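## Task

Find the tote somewhere in the room and set the yellow sponge inside it with no part sticking out past the rim. It must stay there on its own once the robot lets go, and the robot must neither topple nor be left leaning.

## Robot and tools

ROBOT. TidyBot++: a wheeled base (0.54 m long, 0.50 m wide, 0.38 m tall) on four driven casters, carrying one seven-joint arm with a two-finger gripper. The shoulder sits 0.12 m ahead of base centre and 0.68 m up. Cameras: base_camera (fixed on the base, looking ahead) and wrist_camera (fisheye, looking where the hand points). At the start the arm is folded with the hand pointing down, reaching up to 0.08 m past the base front.

FRAMES. Base frame: origin on the floor below base centre, x forward, y left, z up. hand_pose is reported in it; it is the point midway between the finger pads, with its z axis running out along the fingers and its y axis the closing direction. Odometry frame = base frame at scene start; base_odometry counts wheel turns, so slip shows as travel and drift of a few cm and degrees builds up. Heading is positive to the left, -3.142 to 3.142. base_tilt is in degrees, positive when leaning forward or right.

execute_actions. Arguments: actions (a list holding one action or none) and cameras (list of base_camera, wrist_camera or all; omitted/null means all, [] means none). An empty actions list only reports state and images. An action may contain:
- base: exactly one key, a relative offset from where the base last measured itself. translate_m: metres, forward positive, -2 to 2. strafe_m: metres, left positive, -2 to 2. rotate_rad: radians, counter-clockwise from above positive, -6.3 to 6.3. A move needing over 8.667 s at its top speed is refused.
- joints: absolute targets by name, radians. joint_1_rad any angle (whole arm about vertical; positive is clockwise from above, opposite to rotate_rad). joint_2_rad shoulder, -2.249 to 2.249. joint_3_rad any angle. joint_4_rad elbow, -2.579 to 2.579. joint_5_rad any angle. joint_6_rad wrist, -2.099 to 2.099. joint_7_rad any angle (hand spin; with hand down, positive is counter-clockwise from above, and 1.57 opens the fingers toward robot left/right). gripper_pos: 0 fully open to 1 fully closed; pad gap about 85 x (1 - gripper_pos) mm. Unbounded joints go the short way, so turn in steps under half a revolution. Done tolerances are ±0.039 for joints 1-4, ±0.056 for 5-7, ±0.03 for the gripper.
- speeds: optional caps for this action only: translate_m and strafe_m 0.05-0.5 m/s, rotate_rad 0.1-1.57 rad/s (the maximum is the default).
Motions in one action begin together. Anything left out may still be driving toward an earlier target. Unknown keys or out-of-range numbers make the whole call refused with no motion. A single action lasts at most 15 s. If a result reports a stop, later motion calls in that same reply are skipped.

ARM GEOMETRY. With joint_1_rad = 0, joint_3_rad = 3.14, joint_5_rad = 0 (roughly the start) the arm moves in the vertical x-z plane. Upper arm 0.42 m at angle joint_2 from vertical; forearm 0.31 m at joint_2 - joint_4; hand 0.31 m at joint_2 - joint_4 - joint_6 (forward lean positive). Hand point offset from shoulder: forward = sum of length x sin(angle), up = sum of length x cos(angle). A downward-pointing hand reaches at most about 0.94 m high, and only near the base. Closed fingertips stick out about 20 mm beyond the hand point.

wait: seconds, 0 to 10; commands nothing and returns state and images. zoom_image: camera (base_camera or wrist_camera) and region [x0, y0, x1, y1] in pixels of that camera's latest image, origin top-left, at most 504 x 504. base_camera images are 644x364, wrist_camera 644x476. read_manual: section, only "licences"; moves nothing. finished_scene: scene, the current scene number; ends it for good once the last command has been held, and reports success plus the next task.

RESULT LINES. base_status and joint_status tell how each commanded motion ended. done: reached (for the base, wheels turned the full amount, even if slipping). off_target: came to rest short and may still push. contact_stop or time_out: target dropped, holding in place. A blocked base pushes until timeout and may still report done while short of target; base contact_stop means something shoved it after arrival. "joint command not followed" with a cause line means arm targets were withheld (usually predicted self-collision); those joints show not_followed and may be retried every action until a valid target is given. The gripper target still runs. on_its_own lists motion the call did not command. motor_effort gives percent of maximum per motor, sign toward higher joint values, peak in brackets; readings carry offsets and noise. For gripper at 1: done means empty or something very thin; off_target means an object stopped the fingers at the shown reading. ARM HIT means the arm struck the base or itself. MOTOR HOT warns from 60 °C; OVER-TEMPERATURE FAULT at 75 °C lets the arm sag and marks joints limit_stop_at_motor_heat (resend targets). A torque fault (joints 1-4 limit 104.5 N m, warning 56.7; joints 5-7 limit 51.3, warning 29.4) freezes arm and gripper for 10 s and skips the rest of the call; the base keeps going.

ACCURACY. Friction can leave joints slightly off while reporting all done; resending the same target does nothing. To correct, send each joint its previous command plus (wanted minus read). hand_pose itself may be off a centimetre or two; trust the images. Carried objects make the arm sag; never command a joint to its currently read angle while holding something.

THINGS TO AVOID. Dropping, slamming or hard shoves of objects; loose items may also get nudged by outside forces. Driving while the arm is snagged on something about 0.8 m or higher can tip the robot; sideways forces on a raised hand can lift wheels, and pressing the arm on an edge can push or tilt the base (retract or back off to recover). No check stops the arm hitting the base. Fingers sent near the floor can strike it. Holding loads warms motors even while idle. The robot holds its last command during thinking time.

Each tool is called after "Call:" as name(argument=value, ...), one argument or row to a line, values as JSON.

## Session

Call:
execute_actions(
  actions=[],
)

Scene clock: 0.00 s.
base_odometry: x=+0.000 y=+0.000 heading=+0.000 (m, m, rad; odometry frame)
base_tilt: forward=+0.2 right=+0.3 (deg)
base_status: not commanded
joint_positions: joint_1_rad=-0.014 joint_2_rad=-0.339 joint_3_rad=+3.148 joint_4_rad=-2.534 joint_5_rad=+0.044 joint_6_rad=-0.846 joint_7_rad=+1.613 gripper_pos=+0.000
joint_status: not commanded
motor_effort: joint_1_rad=+0 joint_2_rad=-1 joint_3_rad=+0 joint_4_rad=+15 joint_5_rad=-1 joint_6_rad=+2 joint_7_rad=+0 (%)
hand_pose: x=+0.2656 y=-0.0074 z=+0.5853 quat_wxyz=(+0.017, +0.998, +0.039, +0.050) (m; base frame)
pictures: base_camera, wrist_camera
Images, in order (width x height): base_camera 644x364, wrist_camera 644x476.

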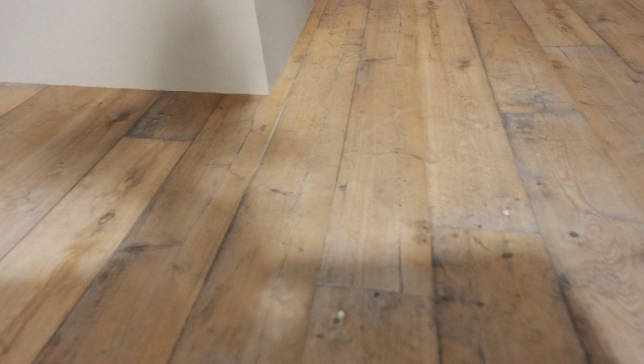

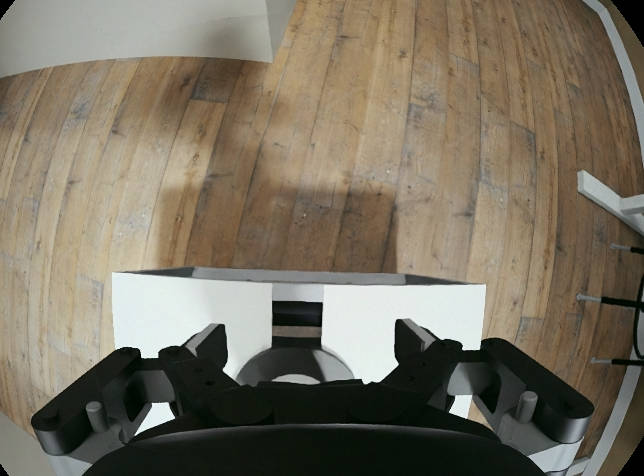

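Call:
execute_actions(
  actions=[
    {"joints": {"joint_6_rad": 0.45}},
  ],
  cameras=["wrist_camera"],
)

Scene clock: 5.10 s.
base_odometry: x=+0.000 y=+0.000 heading=+0.000 (m, m, rad; odometry frame)
base_tilt: forward=+0.2 right=+0.3 (deg)
base_status: not commanded
joint_positions: joint_1_rad=-0.014 joint_2_rad=-0.339 joint_3_rad=+3.148 joint_4_rad=-2.534 joint_5_rad=+0.044 joint_6_rad=+0.435 joint_7_rad=+1.613 gripper_pos=+0.000
joint_status: all done
motor_effort: joint_1_rad=+0(0) joint_2_rad=-6(6) joint_3_rad=+0(0) joint_4_rad=+19(20) joint_5_rad=-1(0) joint_6_rad=+9(9) joint_7_rad=+0(0) (%)
hand_pose: x=+0.5398 y=+0.0102 z=+0.8363 quat_wxyz=(+0.016, +0.770, +0.040, +0.637) (m; base frame)
pictures: wrist_camera
Images, in order (width x height): wrist_camera 644x476.

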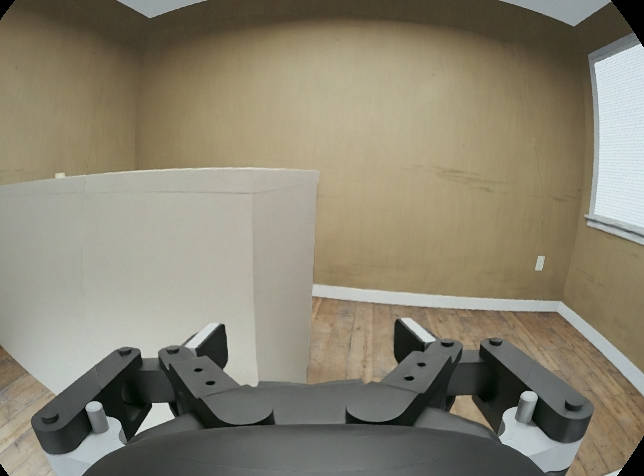

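Call:
execute_actions(
  actions=[
    {"base": {"rotate_rad": 1.2}},
  ],
)

Scene clock: 10.20 s.
base_odometry: x=+0.000 y=+0.000 heading=+1.199 (m, m, rad; odometry frame)
base_tilt: forward=+0.1 right=+0.2 (deg)
base_status: done
joint_positions: joint_1_rad=-0.014 joint_2_rad=-0.339 joint_3_rad=+3.147 joint_4_rad=-2.534 joint_5_rad=+0.044 joint_6_rad=+0.435 joint_7_rad=+1.613 gripper_pos=+0.000
joint_status: not commanded
motor_effort: joint_1_rad=+0(2) joint_2_rad=-6(7) joint_3_rad=+1(2) joint_4_rad=+19(20) joint_5_rad=-1(1) joint_6_rad=+9(9) joint_7_rad=+1(0) (%)
hand_pose: x=+0.5397 y=+0.0105 z=+0.8363 quat_wxyz=(+0.015, +0.770, +0.040, +0.637) (m; base frame)
pictures: base_camera, wrist_camera
Images, in order (width x height): base_camera 644x364, wrist_camera 644x476.

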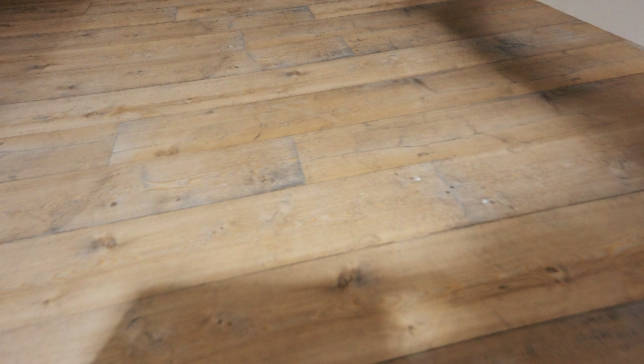

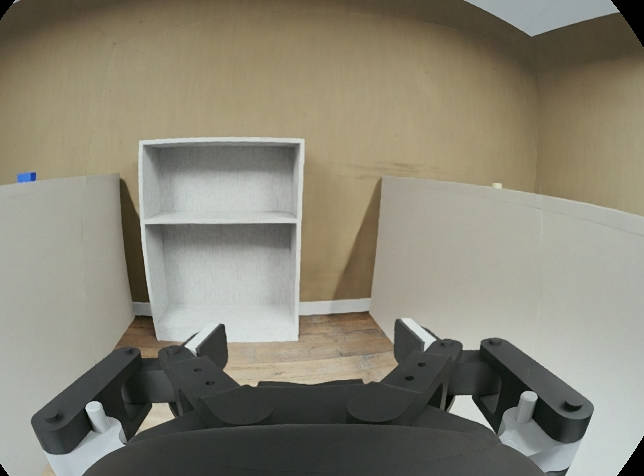

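Call:
execute_actions(
  actions=[
    {"joints": {"joint_2_rad": -0.2, "joint_4_rad": -1.3, "joint_6_rad": -0.95}},
  ],
  cameras=["wrist_camera"],
)

Scene clock: 16.13 s.
base_odometry: x=+0.000 y=+0.000 heading=+1.199 (m, m, rad; odometry frame)
base_tilt: forward=+0.2 right=+0.2 (deg)
base_status: not commanded
joint_positions: joint_1_rad=-0.014 joint_2_rad=-0.229 joint_3_rad=+3.147 joint_4_rad=-1.324 joint_5_rad=+0.044 joint_6_rad=-0.912 joint_7_rad=+1.613 gripper_pos=+0.000
joint_status: all done
motor_effort: joint_1_rad=+0(0) joint_2_rad=-12(12) joint_3_rad=+0(0) joint_4_rad=+20(23) joint_5_rad=+0(0) joint_6_rad=+8(10) joint_7_rad=+1(0) (%)
hand_pose: x=+0.5853 y=-0.0059 z=+1.1044 quat_wxyz=(+0.030, +0.843, +0.023, +0.537) (m; base frame)
pictures: wrist_camera
Images, in order (width x height): wrist_camera 644x476.

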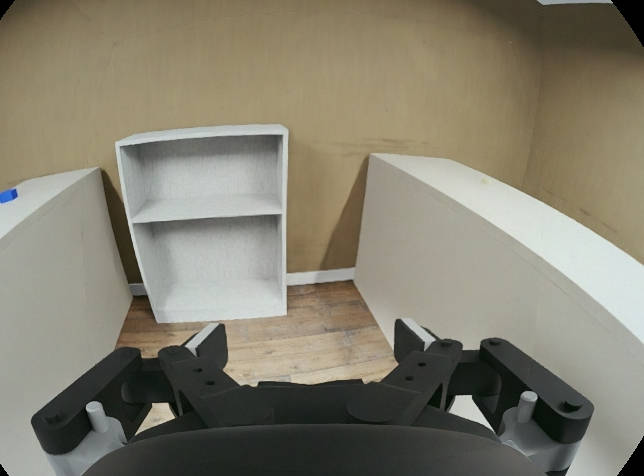

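Call:
zoom_image(
  camera="wrist_camera",
  region=[440, 150, 540, 210],
)

Call:
execute_actions(
  actions=[
    {"base": {"rotate_rad": 1.2}},
  ],
  cameras=["wrist_camera"],
)

Region (440, 150, 540, 210) of wrist_camera's 644x476 image, scaled by 5.040; it fills the top 302 rows of this view, and the rest is white.

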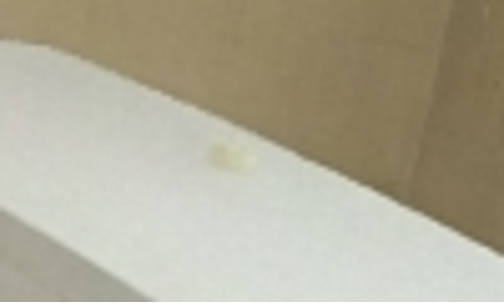

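Scene clock: 20.50 s.
base_odometry: x=+0.000 y=+0.000 heading=+2.398 (m, m, rad; odometry frame)
base_tilt: forward=+0.2 right=+0.2 (deg)
base_status: done
joint_positions: joint_1_rad=-0.014 joint_2_rad=-0.215 joint_3_rad=+3.145 joint_4_rad=-1.324 joint_5_rad=+0.044 joint_6_rad=-0.912 joint_7_rad=+1.613 gripper_pos=+0.000
joint_status: not commanded
motor_effort: joint_1_rad=+0(2) joint_2_rad=-12(15) joint_3_rad=+0(2) joint_4_rad=+21(21) joint_5_rad=+0(1) joint_6_rad=+8(8) joint_7_rad=+0(0) (%)
hand_pose: x=+0.5910 y=-0.0045 z=+1.0980 quat_wxyz=(+0.030, +0.846, +0.024, +0.531) (m; base frame)
pictures: wrist_camera
Images, in order (width x height): wrist_camera 644x476.

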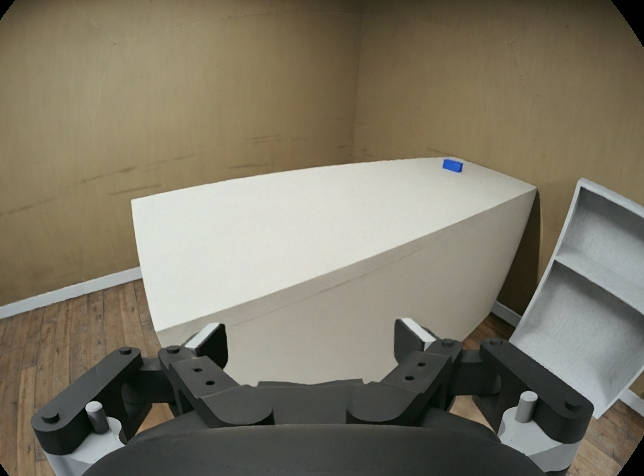

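Call:
execute_actions(
  actions=[
    {"base": {"rotate_rad": 1.3}},
  ],
  cameras=["wrist_camera"],
)

Scene clock: 24.47 s.
base_odometry: x=+0.000 y=+0.000 heading=-2.586 (m, m, rad; odometry frame)
base_tilt: forward=+0.1 right=+0.2 (deg)
base_status: done
joint_positions: joint_1_rad=-0.014 joint_2_rad=-0.214 joint_3_rad=+3.144 joint_4_rad=-1.324 joint_5_rad=+0.044 joint_6_rad=-0.912 joint_7_rad=+1.613 gripper_pos=+0.000
joint_status: not commanded
motor_effort: joint_1_rad=+0(2) joint_2_rad=-12(14) joint_3_rad=+0(2) joint_4_rad=+21(21) joint_5_rad=-1(1) joint_6_rad=+8(8) joint_7_rad=+0(1) (%)
hand_pose: x=+0.5915 y=-0.0040 z=+1.0974 quat_wxyz=(+0.030, +0.847, +0.025, +0.531) (m; base frame)
pictures: wrist_camera
Images, in order (width x height): wrist_camera 644x476.

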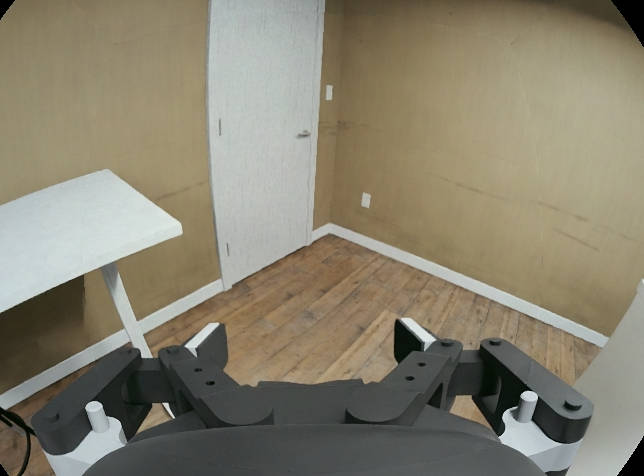

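Call:
execute_actions(
  actions=[
    {"base": {"rotate_rad": 1.3}},
  ],
  cameras=["wrist_camera"],
)

Scene clock: 28.23 s.
base_odometry: x=+0.000 y=+0.000 heading=-1.286 (m, m, rad; odometry frame)
base_tilt: forward=+0.2 right=+0.1 (deg)
base_status: done
joint_positions: joint_1_rad=-0.014 joint_2_rad=-0.213 joint_3_rad=+3.144 joint_4_rad=-1.324 joint_5_rad=+0.044 joint_6_rad=-0.912 joint_7_rad=+1.613 gripper_pos=+0.000
joint_status: not commanded
motor_effort: joint_1_rad=+0(2) joint_2_rad=-12(15) joint_3_rad=+0(2) joint_4_rad=+21(21) joint_5_rad=-1(0) joint_6_rad=+8(8) joint_7_rad=+0(0) (%)
hand_pose: x=+0.5918 y=-0.0039 z=+1.0971 quat_wxyz=(+0.029, +0.847, +0.025, +0.530) (m; base frame)
pictures: wrist_camera
Images, in order (width x height): wrist_camera 644x476.

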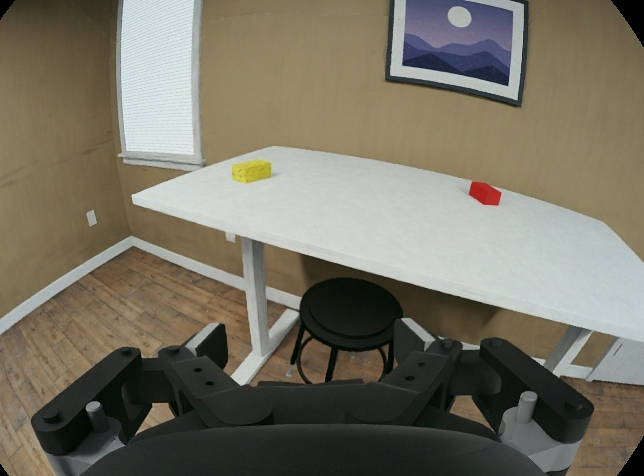

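Call:
execute_actions(
  actions=[
    {"base": {"rotate_rad": -0.285}},
  ],
  cameras=[],
)

Call:
execute_actions(
  actions=[
    {"base": {"strafe_m": 0.7}},
  ],
)

Scene clock: 42.17 s.
base_odometry: x=+0.000 y=+0.000 heading=-1.570 (m, m, rad; odometry frame)
base_tilt: forward=+0.1 right=+0.1 (deg)
base_status: done
joint_positions: joint_1_rad=-0.014 joint_2_rad=-0.213 joint_3_rad=+3.149 joint_4_rad=-1.324 joint_5_rad=+0.044 joint_6_rad=-0.912 joint_7_rad=+1.613 gripper_pos=+0.000
joint_status: not commanded
motor_effort: joint_1_rad=+0(2) joint_2_rad=-12(13) joint_3_rad=+0(2) joint_4_rad=+21(21) joint_5_rad=-1(0) joint_6_rad=+8(9) joint_7_rad=+0(1) (%)
hand_pose: x=+0.5918 y=-0.0069 z=+1.0971 quat_wxyz=(+0.030, +0.847, +0.022, +0.530) (m; base frame)
pictures: none
No camera images: the call's "cameras" was empty. Leave "cameras" out to get every camera's image.

Scene clock: 47.37 s.
base_odometry: x=+0.613 y=+0.002 heading=-1.573 (m, m, rad; odometry frame)
base_tilt: forward=+0.1 right=+0.2 (deg)
base_status: strafe_m time_out (by the wheels' count: +0.613 of +0.700)
joint_positions: joint_1_rad=-0.018 joint_2_rad=-0.209 joint_3_rad=+3.145 joint_4_rad=-1.320 joint_5_rad=+0.042 joint_6_rad=-0.916 joint_7_rad=+1.613 gripper_pos=+0.000
joint_status: not commanded
motor_effort: joint_1_rad=+0(11) joint_2_rad=-12(24) joint_3_rad=+1(14) joint_4_rad=+21(23) joint_5_rad=+0(4) joint_6_rad=+8(9) joint_7_rad=+0(0) (%)
hand_pose: x=+0.5930 y=-0.0025 z=+1.0956 quat_wxyz=(+0.028, +0.848, +0.026, +0.528) (m; base frame)
pictures: base_camera, wrist_camera
Images, in order (width x height): base_camera 644x364, wrist_camera 644x476.

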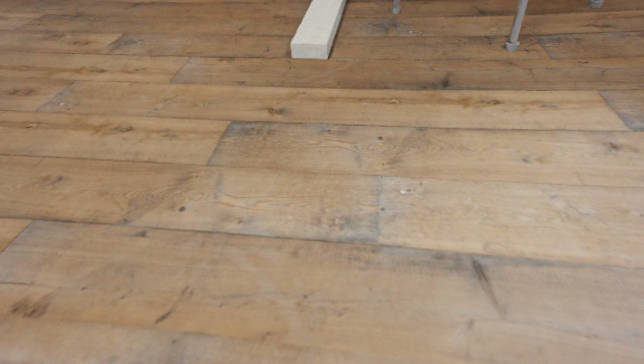

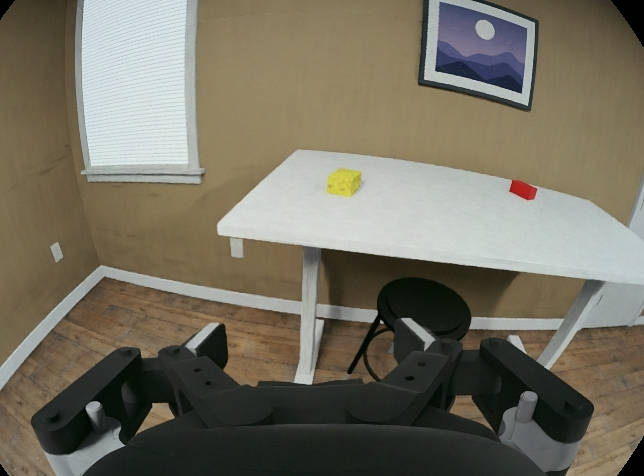

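Call:
execute_actions(
  actions=[
    {"base": {"strafe_m": -0.1}},
  ],
  cameras=[],
)

Call:
execute_actions(
  actions=[
    {"base": {"translate_m": 0.45}},
  ],
)

Scene clock: 61.87 s.
base_odometry: x=+0.514 y=+0.002 heading=-1.572 (m, m, rad; odometry frame)
base_tilt: forward=+0.1 right=+0.2 (deg)
base_status: done
joint_positions: joint_1_rad=-0.018 joint_2_rad=-0.209 joint_3_rad=+3.148 joint_4_rad=-1.320 joint_5_rad=+0.042 joint_6_rad=-0.916 joint_7_rad=+1.613 gripper_pos=+0.000
joint_status: not commanded
motor_effort: joint_1_rad=+0(2) joint_2_rad=-13(14) joint_3_rad=+0(3) joint_4_rad=+21(21) joint_5_rad=-1(0) joint_6_rad=+8(9) joint_7_rad=+0(0) (%)
hand_pose: x=+0.5931 y=-0.0040 z=+1.0956 quat_wxyz=(+0.029, +0.848, +0.025, +0.528) (m; base frame)
pictures: none
No camera images: the call's "cameras" was empty. Leave "cameras" out to get every camera's image.

Scene clock: 64.13 s.
base_odometry: x=+0.513 y=-0.448 heading=-1.573 (m, m, rad; odometry frame)
base_tilt: forward=+0.2 right=+0.3 (deg)
base_status: done
joint_positions: joint_1_rad=-0.018 joint_2_rad=-0.200 joint_3_rad=+3.148 joint_4_rad=-1.320 joint_5_rad=+0.042 joint_6_rad=-0.917 joint_7_rad=+1.613 gripper_pos=+0.000
joint_status: not commanded
motor_effort: joint_1_rad=+0(1) joint_2_rad=-13(16) joint_3_rad=+0(2) joint_4_rad=+21(21) joint_5_rad=+0(0) joint_6_rad=+8(9) joint_7_rad=+1(0) (%)
hand_pose: x=+0.5964 y=-0.0040 z=+1.0918 quat_wxyz=(+0.028, +0.851, +0.025, +0.524) (m; base frame)
pictures: base_camera, wrist_camera
Images, in order (width x height): base_camera 644x364, wrist_camera 644x476.

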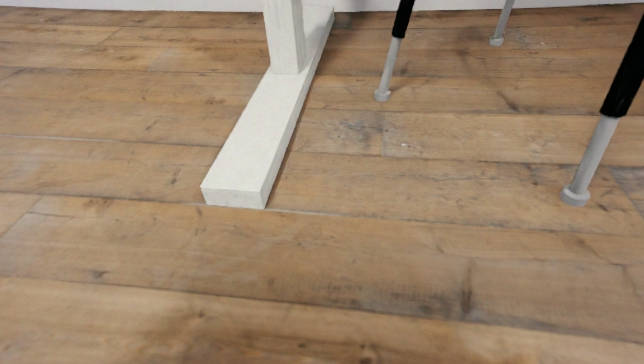

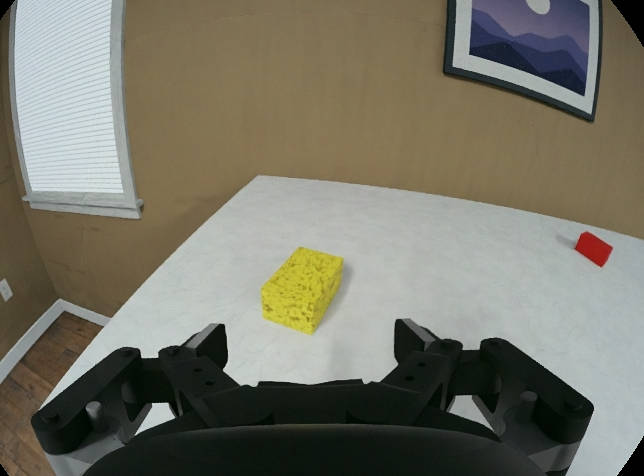

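Call:
execute_actions(
  actions=[
    {"base": {"strafe_m": 0.2}, "joints": {"joint_1_rad": 0.31}},
  ],
  cameras=["wrist_camera"],
)

Scene clock: 94.20 s.
base_odometry: x=+0.713 y=-0.449 heading=-1.573 (m, m, rad; odometry frame)
base_tilt: forward=+0.2 right=+0.2 (deg)
base_status: done
joint_positions: joint_1_rad=+0.285 joint_2_rad=-0.200 joint_3_rad=+3.148 joint_4_rad=-1.319 joint_5_rad=+0.042 joint_6_rad=-0.917 joint_7_rad=+1.613 gripper_pos=+0.000
joint_status: all done
motor_effort: joint_1_rad=+0(1) joint_2_rad=-12(14) joint_3_rad=+0(2) joint_4_rad=+21(21) joint_5_rad=+0(0) joint_6_rad=+8(9) joint_7_rad=+0(0) (%)
hand_pose: x=+0.5734 y=-0.1462 z=+1.0918 quat_wxyz=(+0.107, +0.845, -0.104, +0.514) (m; base frame)
pictures: wrist_camera
Images, in order (width x height): wrist_camera 644x476.

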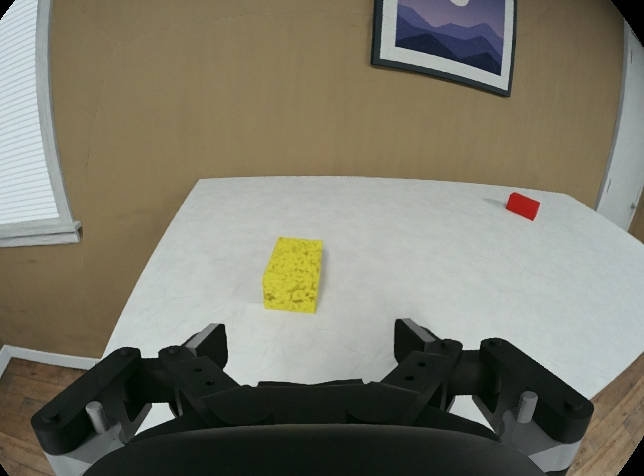

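Call:
execute_actions(
  actions=[
    {"joints": {"joint_1_rad": 0.27, "joint_2_rad": 0.272, "joint_4_rad": -0.837, "joint_6_rad": -1.091}},
  ],
  cameras=["wrist_camera"],
)

Scene clock: 105.07 s.
base_odometry: x=+0.713 y=-0.449 heading=-1.573 (m, m, rad; odometry frame)
base_tilt: forward=+0.1 right=+0.2 (deg)
base_status: not commanded
joint_positions: joint_1_rad=+0.285 joint_2_rad=+0.268 joint_3_rad=+3.148 joint_4_rad=-0.864 joint_5_rad=+0.042 joint_6_rad=-1.052 joint_7_rad=+1.613 gripper_pos=+0.000
joint_status: all done
motor_effort: joint_1_rad=+0(1) joint_2_rad=-30(33) joint_3_rad=+0(0) joint_4_rad=+20(21) joint_5_rad=+0(0) joint_6_rad=+8(9) joint_7_rad=+0(0) (%)
hand_pose: x=+0.7397 y=-0.1958 z=+1.0418 quat_wxyz=(+0.098, +0.881, -0.109, +0.450) (m; base frame)
pictures: wrist_camera
Images, in order (width x height): wrist_camera 644x476.

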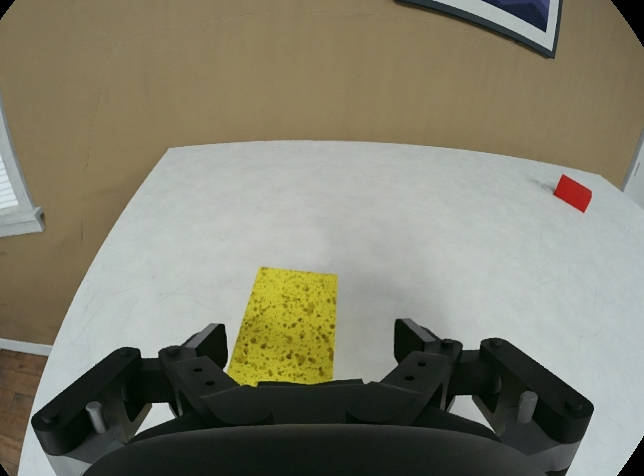

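Call:
execute_actions(
  actions=[
    {"joints": {"joint_1_rad": 0.215, "joint_2_rad": 0.265, "joint_4_rad": -0.97, "joint_6_rad": -0.96}},
  ],
  cameras=["wrist_camera"],
)

Scene clock: 113.13 s.
base_odometry: x=+0.713 y=-0.449 heading=-1.573 (m, m, rad; odometry frame)
base_tilt: forward=+0.2 right=+0.2 (deg)
base_status: not commanded
joint_positions: joint_1_rad=+0.237 joint_2_rad=+0.268 joint_3_rad=+3.148 joint_4_rad=-0.952 joint_5_rad=+0.042 joint_6_rad=-0.999 joint_7_rad=+1.613 gripper_pos=+0.000
joint_status: all done
motor_effort: joint_1_rad=+0(1) joint_2_rad=-31(32) joint_3_rad=+0(1) joint_4_rad=+21(21) joint_5_rad=+0(0) joint_6_rad=+7(8) joint_7_rad=+0(1) (%)
hand_pose: x=+0.7525 y=-0.1667 z=+1.0076 quat_wxyz=(+0.085, +0.891, -0.087, +0.437) (m; base frame)
pictures: wrist_camera
Images, in order (width x height): wrist_camera 644x476.

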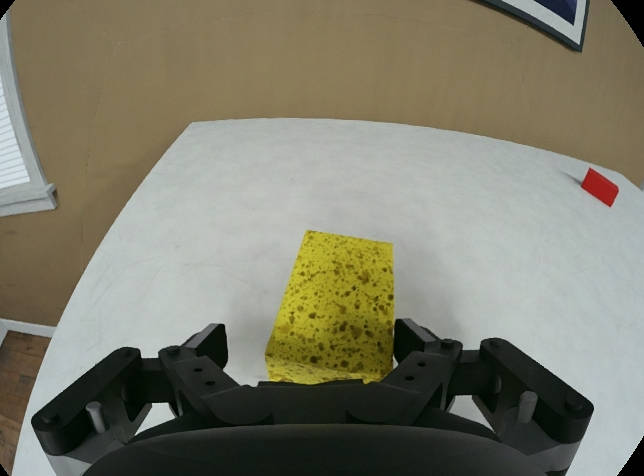

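Call:
execute_actions(
  actions=[
    {"joints": {"joint_1_rad": 0.275, "joint_2_rad": 0.268, "joint_4_rad": -1.05, "joint_6_rad": -0.87}},
  ],
  cameras=["wrist_camera"],
)

Scene clock: 118.37 s.
base_odometry: x=+0.713 y=-0.449 heading=-1.573 (m, m, rad; odometry frame)
base_tilt: forward=+0.3 right=+0.2 (deg)
base_status: not commanded
joint_positions: joint_1_rad=+0.257 joint_2_rad=+0.268 joint_3_rad=+3.148 joint_4_rad=-1.030 joint_5_rad=+0.042 joint_6_rad=-0.909 joint_7_rad=+1.613 gripper_pos=+0.000
joint_status: all done
motor_effort: joint_1_rad=+0(2) joint_2_rad=-31(33) joint_3_rad=+0(1) joint_4_rad=+21(22) joint_5_rad=+0(0) joint_6_rad=+7(8) joint_7_rad=+1(0) (%)
hand_pose: x=+0.7587 y=-0.1810 z=+0.9874 quat_wxyz=(+0.090, +0.888, -0.094, +0.442) (m; base frame)
pictures: wrist_camera
Images, in order (width x height): wrist_camera 644x476.

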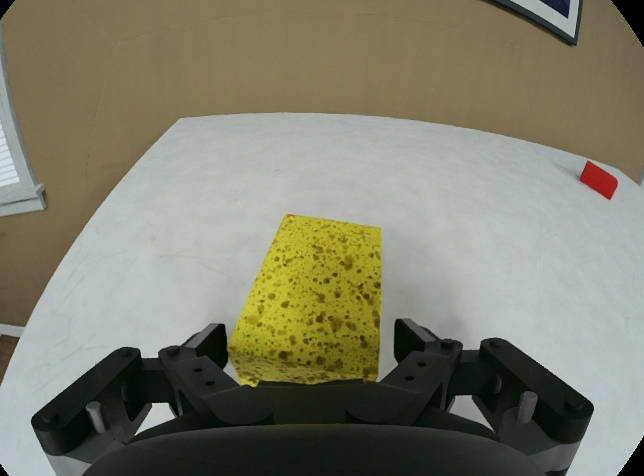

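Call:
execute_actions(
  actions=[
    {"joints": {"joint_2_rad": 0.37, "joint_4_rad": -0.87, "joint_6_rad": -0.98}},
  ],
  cameras=["wrist_camera"],
)

Scene clock: 123.17 s.
base_odometry: x=+0.713 y=-0.449 heading=-1.573 (m, m, rad; odometry frame)
base_tilt: forward=+0.2 right=+0.2 (deg)
base_status: not commanded
joint_positions: joint_1_rad=+0.257 joint_2_rad=+0.348 joint_3_rad=+3.148 joint_4_rad=-0.894 joint_5_rad=+0.042 joint_6_rad=-0.941 joint_7_rad=+1.613 gripper_pos=+0.000
joint_status: all done
motor_effort: joint_1_rad=+0(0) joint_2_rad=-34(35) joint_3_rad=+0(0) joint_4_rad=+21(22) joint_5_rad=+0(0) joint_6_rad=+8(8) joint_7_rad=+1(1) (%)
hand_pose: x=+0.7885 y=-0.1890 z=+1.0003 quat_wxyz=(+0.092, +0.882, -0.094, +0.452) (m; base frame)
pictures: wrist_camera
Images, in order (width x height): wrist_camera 644x476.

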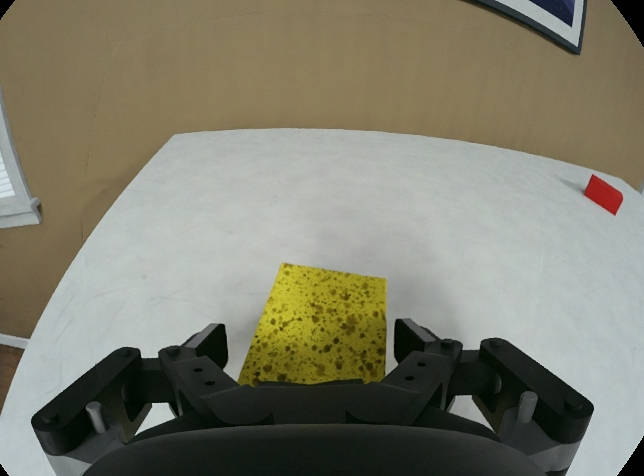

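Call:
execute_actions(
  actions=[
    {"joints": {"joint_2_rad": 0.415}},
  ],
  cameras=[],
)

Call:
execute_actions(
  actions=[
    {"joints": {"gripper_pos": 1.0}},
  ],
  cameras=["wrist_camera"],
)

Scene clock: 129.73 s.
base_odometry: x=+0.713 y=-0.449 heading=-1.573 (m, m, rad; odometry frame)
base_tilt: forward=+0.2 right=+0.2 (deg)
base_status: not commanded
joint_positions: joint_1_rad=+0.257 joint_2_rad=+0.383 joint_3_rad=+3.148 joint_4_rad=-0.869 joint_5_rad=+0.042 joint_6_rad=-0.941 joint_7_rad=+1.613 gripper_pos=+0.000
joint_status: all done
motor_effort: joint_1_rad=+0(4) joint_2_rad=-31(35) joint_3_rad=+0(2) joint_4_rad=+18(21) joint_5_rad=+0(1) joint_6_rad=+6(7) joint_7_rad=+0(1) (%)
hand_pose: x=+0.8010 y=-0.1924 z=+0.9898 quat_wxyz=(+0.091, +0.884, -0.094, +0.448) (m; base frame)
pictures: none
No camera images: the call's "cameras" was empty. Leave "cameras" out to get every camera's image.

Scene clock: 130.83 s.
base_odometry: x=+0.713 y=-0.449 heading=-1.573 (m, m, rad; odometry frame)
base_tilt: forward=+0.1 right=+0.2 (deg)
base_status: not commanded
joint_positions: joint_1_rad=+0.257 joint_2_rad=+0.382 joint_3_rad=+3.148 joint_4_rad=-0.863 joint_5_rad=+0.042 joint_6_rad=-0.941 joint_7_rad=+1.613 gripper_pos=+0.364
joint_status: gripper_pos off_target (ended at +0.364, target +1.000)
motor_effort: joint_1_rad=+1(2) joint_2_rad=-28(30) joint_3_rad=+0(1) joint_4_rad=+16(18) joint_5_rad=+0(0) joint_6_rad=+5(6) joint_7_rad=+0(1) (%)
hand_pose: x=+0.8012 y=-0.1926 z=+0.9933 quat_wxyz=(+0.092, +0.883, -0.094, +0.451) (m; base frame)
pictures: wrist_camera
Images, in order (width x height): wrist_camera 644x476.

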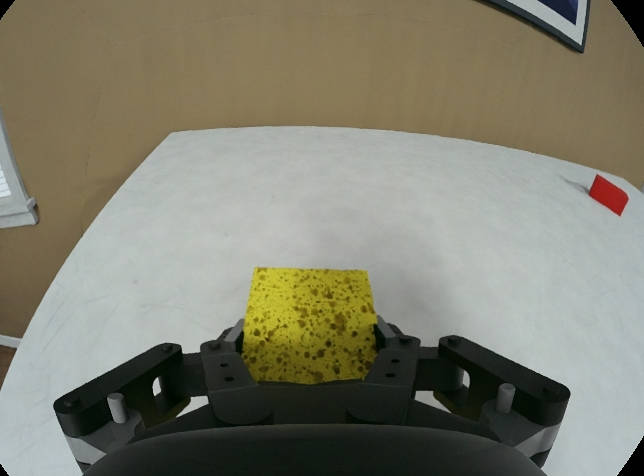

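Call:
execute_actions(
  actions=[
    {"base": {"translate_m": -0.2}, "joints": {"joint_1_rad": 0.0, "joint_2_rad": -0.2, "joint_4_rad": -1.3, "joint_6_rad": -0.95}},
  ],
  cameras=[],
)

Call:
execute_actions(
  actions=[
    {"base": {"rotate_rad": 1.4}},
  ],
)

Scene clock: 137.10 s.
base_odometry: x=+0.713 y=-0.249 heading=-1.573 (m, m, rad; odometry frame)
base_tilt: forward=+0.1 right=+0.1 (deg)
base_status: done
joint_positions: joint_1_rad=+0.027 joint_2_rad=-0.198 joint_3_rad=+3.148 joint_4_rad=-1.276 joint_5_rad=+0.042 joint_6_rad=-0.941 joint_7_rad=+1.613 gripper_pos=+0.365
joint_status: all done
motor_effort: joint_1_rad=+0(3) joint_2_rad=-13(37) joint_3_rad=+0(2) joint_4_rad=+20(23) joint_5_rad=-1(1) joint_6_rad=+8(8) joint_7_rad=+1(0) (%)
hand_pose: x=+0.5930 y=-0.0254 z=+1.1083 quat_wxyz=(+0.040, +0.846, +0.005, +0.531) (m; base frame)
pictures: none
No camera images: the call's "cameras" was empty. Leave "cameras" out to get every camera's image.

Scene clock: 139.33 s.
base_odometry: x=+0.713 y=-0.248 heading=-0.174 (m, m, rad; odometry frame)
base_tilt: forward=+0.2 right=+0.2 (deg)
base_status: done
joint_positions: joint_1_rad=+0.017 joint_2_rad=-0.198 joint_3_rad=+3.146 joint_4_rad=-1.277 joint_5_rad=+0.042 joint_6_rad=-0.941 joint_7_rad=+1.613 gripper_pos=+0.365
joint_status: not commanded
motor_effort: joint_1_rad=+0(2) joint_2_rad=-12(15) joint_3_rad=+0(3) joint_4_rad=+21(21) joint_5_rad=+0(1) joint_6_rad=+9(8) joint_7_rad=+0(0) (%)
hand_pose: x=+0.5932 y=-0.0196 z=+1.1080 quat_wxyz=(+0.038, +0.847, +0.010, +0.531) (m; base frame)
pictures: base_camera, wrist_camera
Images, in order (width x height): base_camera 644x364, wrist_camera 644x476.

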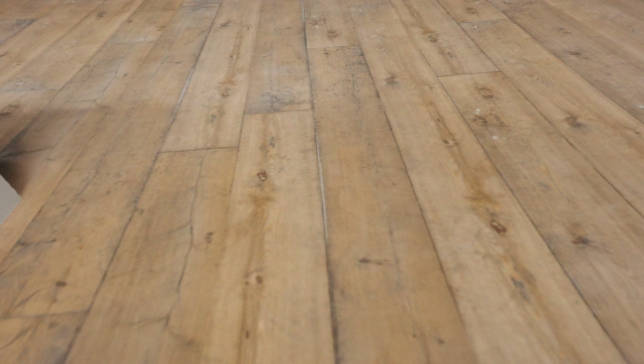

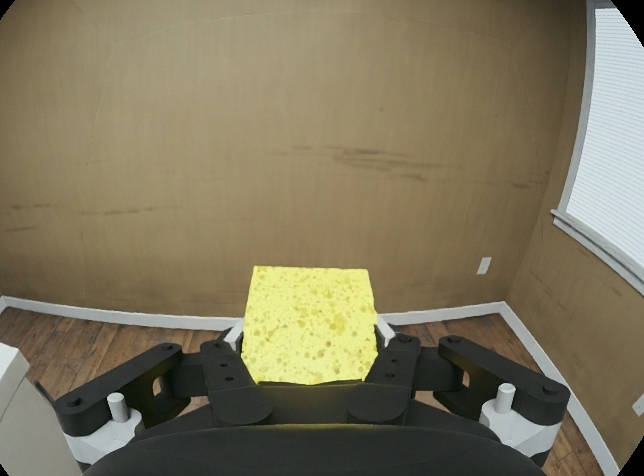

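Call:
execute_actions(
  actions=[
    {"base": {"translate_m": 0.8}},
  ],
  cameras=[],
)

Call:
execute_actions(
  actions=[
    {"base": {"rotate_rad": 1.45}},
  ],
)

Scene clock: 145.77 s.
base_odometry: x=+1.501 y=-0.386 heading=-0.173 (m, m, rad; odometry frame)
base_tilt: forward=+0.2 right=+0.3 (deg)
base_status: done
joint_positions: joint_1_rad=+0.017 joint_2_rad=-0.199 joint_3_rad=+3.146 joint_4_rad=-1.279 joint_5_rad=+0.042 joint_6_rad=-0.941 joint_7_rad=+1.613 gripper_pos=+0.365
joint_status: not commanded
motor_effort: joint_1_rad=+0(0) joint_2_rad=-13(17) joint_3_rad=+0(1) joint_4_rad=+21(21) joint_5_rad=+0(0) joint_6_rad=+8(9) joint_7_rad=+0(0) (%)
hand_pose: x=+0.5930 y=-0.0196 z=+1.1070 quat_wxyz=(+0.038, +0.847, +0.010, +0.530) (m; base frame)
pictures: none
No camera images: the call's "cameras" was empty. Leave "cameras" out to get every camera's image.

Scene clock: 148.03 s.
base_odometry: x=+1.501 y=-0.386 heading=+1.276 (m, m, rad; odometry frame)
base_tilt: forward=+0.2 right=+0.3 (deg)
base_status: done
joint_positions: joint_1_rad=+0.014 joint_2_rad=-0.199 joint_3_rad=+3.144 joint_4_rad=-1.279 joint_5_rad=+0.042 joint_6_rad=-0.941 joint_7_rad=+1.613 gripper_pos=+0.365
joint_status: not commanded
motor_effort: joint_1_rad=+0(2) joint_2_rad=-13(15) joint_3_rad=+0(2) joint_4_rad=+21(21) joint_5_rad=+0(0) joint_6_rad=+8(9) joint_7_rad=+0(0) (%)
hand_pose: x=+0.5931 y=-0.0171 z=+1.1069 quat_wxyz=(+0.036, +0.847, +0.012, +0.530) (m; base frame)
pictures: base_camera, wrist_camera
Images, in order (width x height): base_camera 644x364, wrist_camera 644x476.

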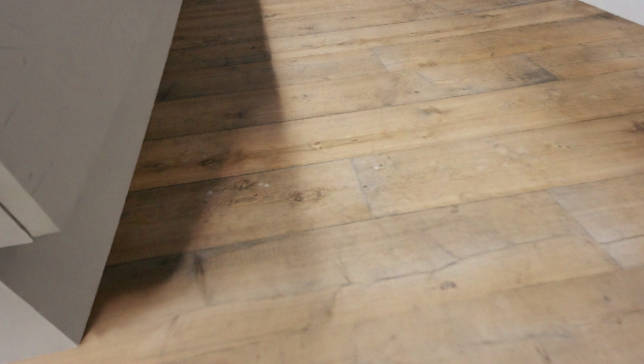

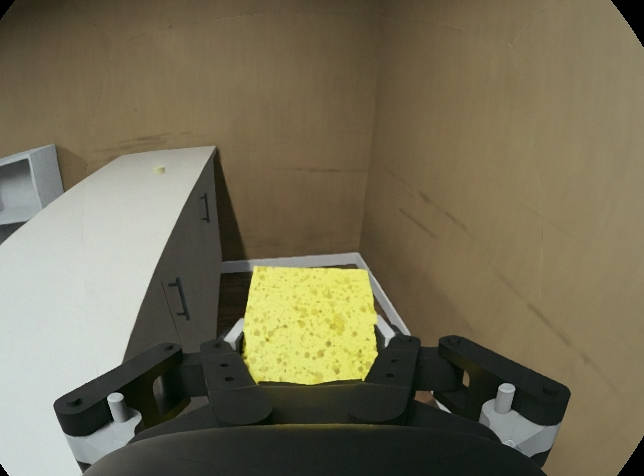

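Call:
execute_actions(
  actions=[
    {"joints": {"joint_6_rad": -1.6}},
  ],
  cameras=["wrist_camera"],
)

Scene clock: 151.37 s.
base_odometry: x=+1.501 y=-0.386 heading=+1.276 (m, m, rad; odometry frame)
base_tilt: forward=+0.1 right=+0.2 (deg)
base_status: not commanded
joint_positions: joint_1_rad=+0.014 joint_2_rad=-0.199 joint_3_rad=+3.144 joint_4_rad=-1.282 joint_5_rad=+0.042 joint_6_rad=-1.586 joint_7_rad=+1.613 gripper_pos=+0.365
joint_status: all done
motor_effort: joint_1_rad=+0(0) joint_2_rad=-10(13) joint_3_rad=+0(0) joint_4_rad=+18(21) joint_5_rad=-1(0) joint_6_rad=+5(8) joint_7_rad=+0(0) (%)
hand_pose: x=+0.4550 y=-0.0174 z=+0.9646 quat_wxyz=(+0.027, +0.972, +0.007, +0.233) (m; base frame)
pictures: wrist_camera
Images, in order (width x height): wrist_camera 644x476.

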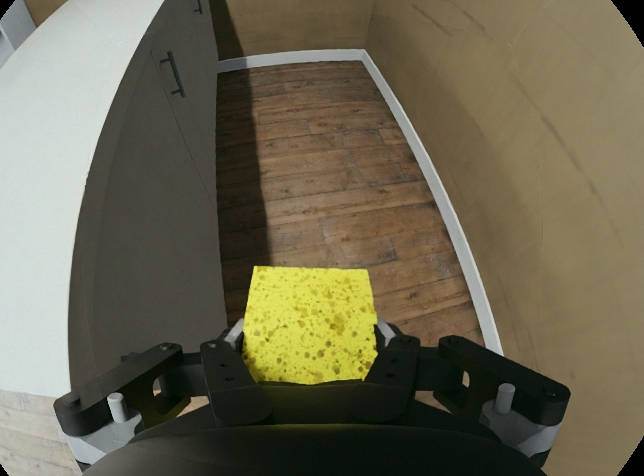

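Call:
execute_actions(
  actions=[
    {"base": {"rotate_rad": 1.69}, "joints": {"joint_6_rad": -1.35}},
  ],
)

Scene clock: 158.60 s.
base_odometry: x=+1.501 y=-0.386 heading=+2.966 (m, m, rad; odometry frame)
base_tilt: forward=+0.1 right=+0.2 (deg)
base_status: done
joint_positions: joint_1_rad=+0.013 joint_2_rad=-0.199 joint_3_rad=+3.144 joint_4_rad=-1.282 joint_5_rad=+0.042 joint_6_rad=-1.367 joint_7_rad=+1.613 gripper_pos=+0.365
joint_status: all done
motor_effort: joint_1_rad=+0(2) joint_2_rad=-11(14) joint_3_rad=+0(2) joint_4_rad=+19(19) joint_5_rad=+0(0) joint_6_rad=+6(6) joint_7_rad=+0(0) (%)
hand_pose: x=+0.5119 y=-0.0180 z=+1.0019 quat_wxyz=(+0.031, +0.941, +0.009, +0.338) (m; base frame)
pictures: base_camera, wrist_camera
Images, in order (width x height): base_camera 644x364, wrist_camera 644x476.

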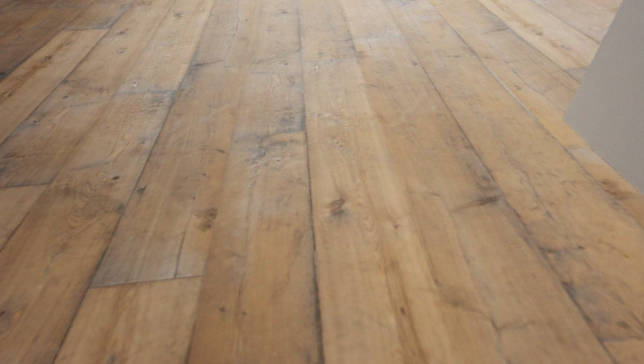

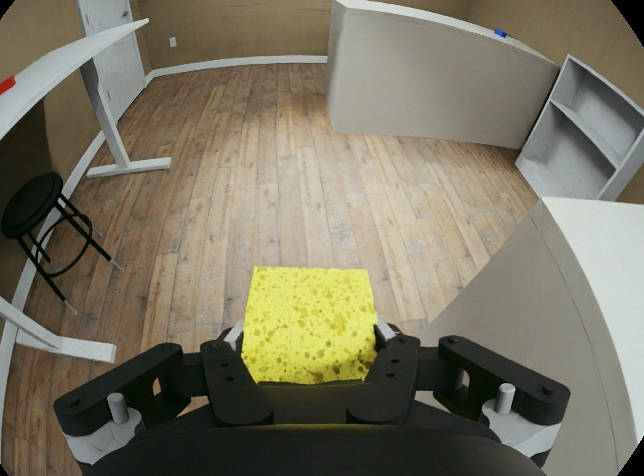

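Call:
execute_actions(
  actions=[
    {"base": {"strafe_m": 0.45}},
  ],
  cameras=[],
)

Call:
execute_actions(
  actions=[
    {"base": {"translate_m": 2.0}},
  ],
)

Scene clock: 167.77 s.
base_odometry: x=+1.424 y=-0.829 heading=+2.966 (m, m, rad; odometry frame)
base_tilt: forward=+0.2 right=+0.2 (deg)
base_status: done
joint_positions: joint_1_rad=+0.013 joint_2_rad=-0.199 joint_3_rad=+3.144 joint_4_rad=-1.282 joint_5_rad=+0.042 joint_6_rad=-1.367 joint_7_rad=+1.613 gripper_pos=+0.365
joint_status: not commanded
motor_effort: joint_1_rad=+0(2) joint_2_rad=-11(12) joint_3_rad=+0(3) joint_4_rad=+19(19) joint_5_rad=+0(1) joint_6_rad=+6(6) joint_7_rad=+0(0) (%)
hand_pose: x=+0.5119 y=-0.0181 z=+1.0019 quat_wxyz=(+0.031, +0.941, +0.009, +0.338) (m; base frame)
pictures: none
No camera images: the call's "cameras" was empty. Leave "cameras" out to get every camera's image.

Scene clock: 173.13 s.
base_odometry: x=-0.546 y=-0.481 heading=+2.966 (m, m, rad; odometry frame)
base_tilt: forward=+0.2 right=+0.2 (deg)
base_status: done
joint_positions: joint_1_rad=+0.013 joint_2_rad=-0.199 joint_3_rad=+3.144 joint_4_rad=-1.282 joint_5_rad=+0.042 joint_6_rad=-1.367 joint_7_rad=+1.613 gripper_pos=+0.365
joint_status: not commanded
motor_effort: joint_1_rad=+0(1) joint_2_rad=-11(15) joint_3_rad=+0(1) joint_4_rad=+19(20) joint_5_rad=+0(0) joint_6_rad=+6(7) joint_7_rad=+0(0) (%)
hand_pose: x=+0.5118 y=-0.0181 z=+1.0019 quat_wxyz=(+0.031, +0.941, +0.009, +0.338) (m; base frame)
pictures: base_camera, wrist_camera
Images, in order (width x height): base_camera 644x364, wrist_camera 644x476.

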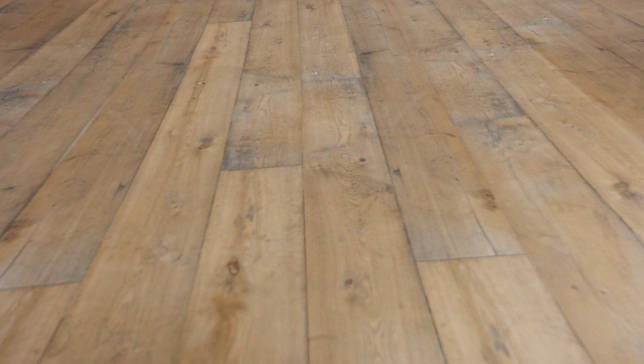

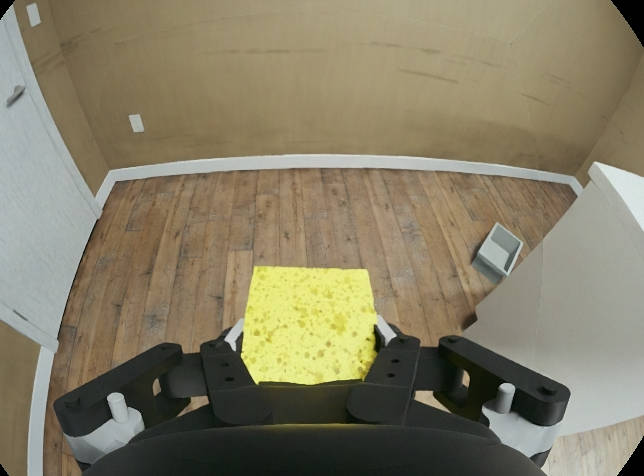

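Call:
execute_actions(
  actions=[
    {"base": {"translate_m": 1.25}},
  ],
  cameras=[],
)

Call:
execute_actions(
  actions=[
    {"base": {"rotate_rad": -1.57}, "joints": {"joint_6_rad": -1.7}},
  ],
)

Scene clock: 182.90 s.
base_odometry: x=-1.777 y=-0.264 heading=+2.967 (m, m, rad; odometry frame)
base_tilt: forward=+0.2 right=+0.2 (deg)
base_status: done
joint_positions: joint_1_rad=+0.013 joint_2_rad=-0.199 joint_3_rad=+3.144 joint_4_rad=-1.282 joint_5_rad=+0.042 joint_6_rad=-1.367 joint_7_rad=+1.613 gripper_pos=+0.365
joint_status: not commanded
motor_effort: joint_1_rad=+0(0) joint_2_rad=-11(15) joint_3_rad=+0(1) joint_4_rad=+19(20) joint_5_rad=+0(1) joint_6_rad=+6(7) joint_7_rad=+0(1) (%)
hand_pose: x=+0.5117 y=-0.0181 z=+1.0020 quat_wxyz=(+0.031, +0.941, +0.009, +0.338) (m; base frame)
pictures: none
No camera images: the call's "cameras" was empty. Leave "cameras" out to get every camera's image.

Scene clock: 185.23 s.
base_odometry: x=-1.777 y=-0.264 heading=+1.398 (m, m, rad; odometry frame)
base_tilt: forward=+0.0 right=+0.3 (deg)
base_status: done
joint_positions: joint_1_rad=+0.013 joint_2_rad=-0.199 joint_3_rad=+3.146 joint_4_rad=-1.285 joint_5_rad=+0.042 joint_6_rad=-1.685 joint_7_rad=+1.613 gripper_pos=+0.365
joint_status: all done
motor_effort: joint_1_rad=+0(1) joint_2_rad=-9(12) joint_3_rad=+0(2) joint_4_rad=+18(19) joint_5_rad=+0(1) joint_6_rad=+3(5) joint_7_rad=+0(0) (%)
hand_pose: x=+0.4265 y=-0.0174 z=+0.9511 quat_wxyz=(+0.025, +0.983, +0.006, +0.184) (m; base frame)
pictures: base_camera, wrist_camera
Images, in order (width x height): base_camera 644x364, wrist_camera 644x476.

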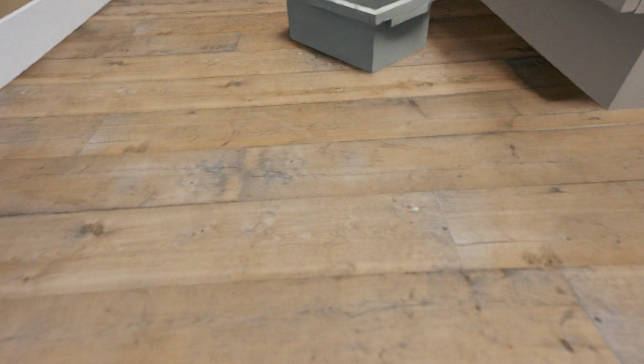

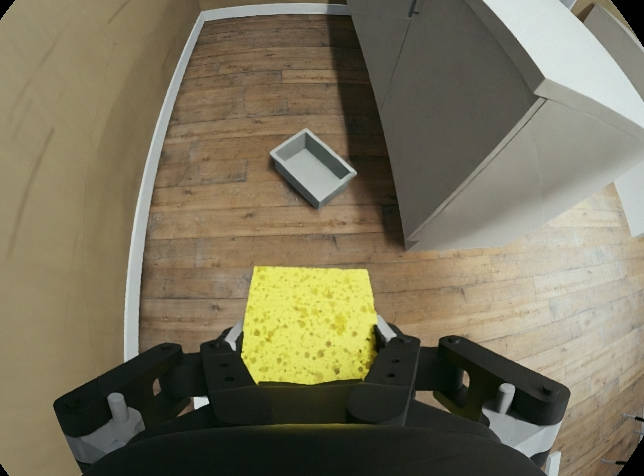

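Call:
execute_actions(
  actions=[
    {"base": {"translate_m": 0.45}, "joints": {"joint_2_rad": 1.2, "joint_4_rad": -1.8, "joint_6_rad": 0.1, "joint_7_rad": 2.4}},
  ],
)

Scene clock: 206.77 s.
base_odometry: x=-1.699 y=+0.180 heading=+1.397 (m, m, rad; odometry frame)
base_tilt: forward=+0.2 right=+0.2 (deg)
base_status: done
joint_positions: joint_1_rad=+0.013 joint_2_rad=+1.187 joint_3_rad=+3.146 joint_4_rad=-1.776 joint_5_rad=+0.042 joint_6_rad=+0.061 joint_7_rad=+2.372 gripper_pos=+0.365
joint_status: all done
motor_effort: joint_1_rad=+0(0) joint_2_rad=-40(44) joint_3_rad=-1(1) joint_4_rad=+4(19) joint_5_rad=-1(0) joint_6_rad=+2(6) joint_7_rad=+1(0) (%)
hand_pose: x=+0.6389 y=-0.0075 z=+0.2277 quat_wxyz=(+0.051, +0.909, +0.400, +0.108) (m; base frame)
pictures: base_camera, wrist_camera
Images, in order (width x height): base_camera 644x364, wrist_camera 644x476.

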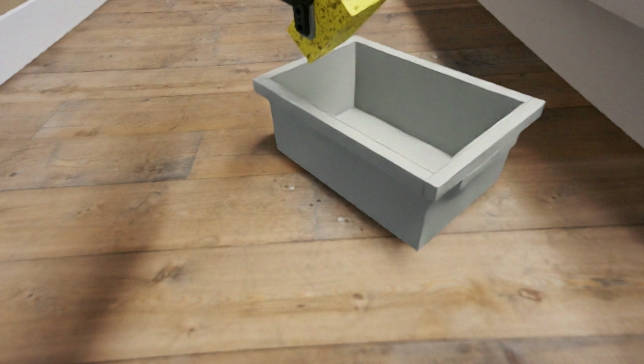

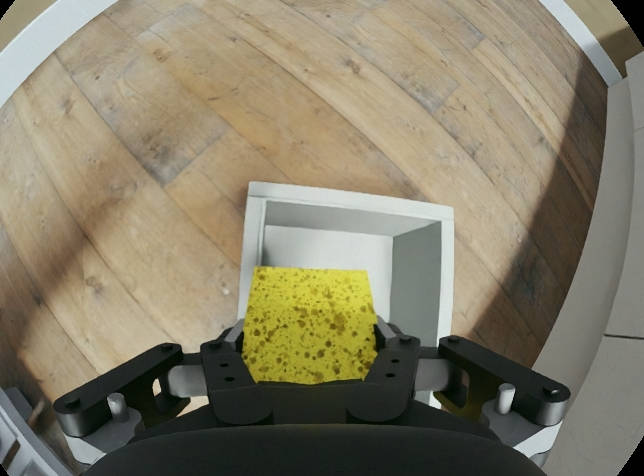

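Call:
execute_actions(
  actions=[
    {"base": {"strafe_m": -0.09}},
  ],
  cameras=[],
)

Call:
execute_actions(
  actions=[
    {"joints": {"joint_2_rad": 1.5, "joint_4_rad": -1.64, "joint_6_rad": 0.28}},
  ],
)

Scene clock: 221.53 s.
base_odometry: x=-1.610 y=+0.164 heading=+1.397 (m, m, rad; odometry frame)
base_tilt: forward=+0.2 right=+0.2 (deg)
base_status: done
joint_positions: joint_1_rad=+0.011 joint_2_rad=+1.187 joint_3_rad=+3.149 joint_4_rad=-1.777 joint_5_rad=+0.042 joint_6_rad=+0.062 joint_7_rad=+2.372 gripper_pos=+0.365
joint_status: not commanded
motor_effort: joint_1_rad=+0(4) joint_2_rad=-40(40) joint_3_rad=-1(3) joint_4_rad=+4(4) joint_5_rad=+0(1) joint_6_rad=+2(3) joint_7_rad=+0(0) (%)
hand_pose: x=+0.6388 y=-0.0084 z=+0.2276 quat_wxyz=(+0.052, +0.908, +0.401, +0.108) (m; base frame)
pictures: none
No camera images: the call's "cameras" was empty. Leave "cameras" out to get every camera's image.

Scene clock: 223.00 s.
base_odometry: x=-1.610 y=+0.164 heading=+1.397 (m, m, rad; odometry frame)
base_tilt: forward=+0.2 right=+0.2 (deg)
base_status: not commanded
joint_positions: joint_1_rad=+0.011 joint_2_rad=+1.490 joint_3_rad=+3.149 joint_4_rad=-1.666 joint_5_rad=+0.042 joint_6_rad=+0.241 joint_7_rad=+2.372 gripper_pos=+0.365
joint_status: all done
motor_effort: joint_1_rad=+0(2) joint_2_rad=-39(42) joint_3_rad=-1(2) joint_4_rad=+1(4) joint_5_rad=-1(0) joint_6_rad=+2(2) joint_7_rad=+0(0) (%)
hand_pose: x=+0.6033 y=-0.0057 z=+0.0979 quat_wxyz=(+0.045, +0.909, +0.402, +0.103) (m; base frame)
pictures: base_camera, wrist_camera
Images, in order (width x height): base_camera 644x364, wrist_camera 644x476.

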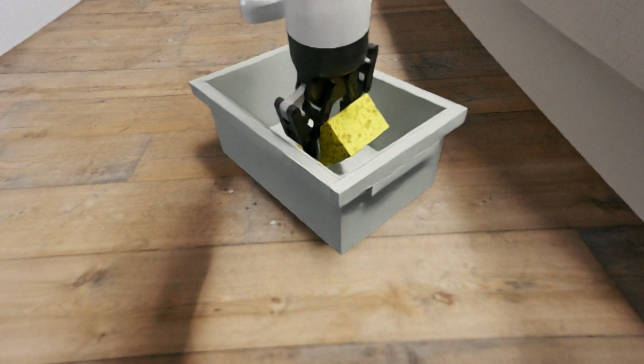

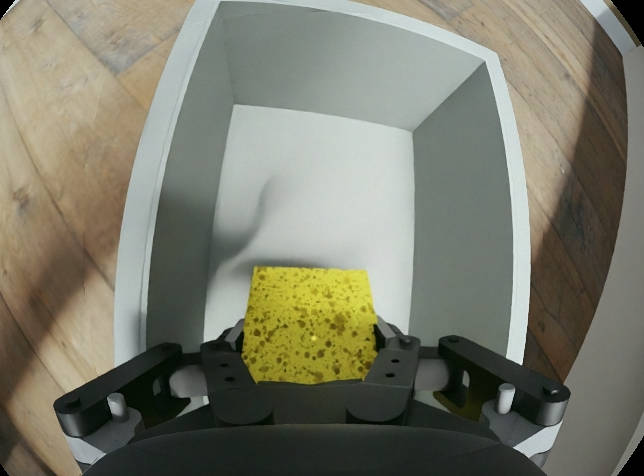

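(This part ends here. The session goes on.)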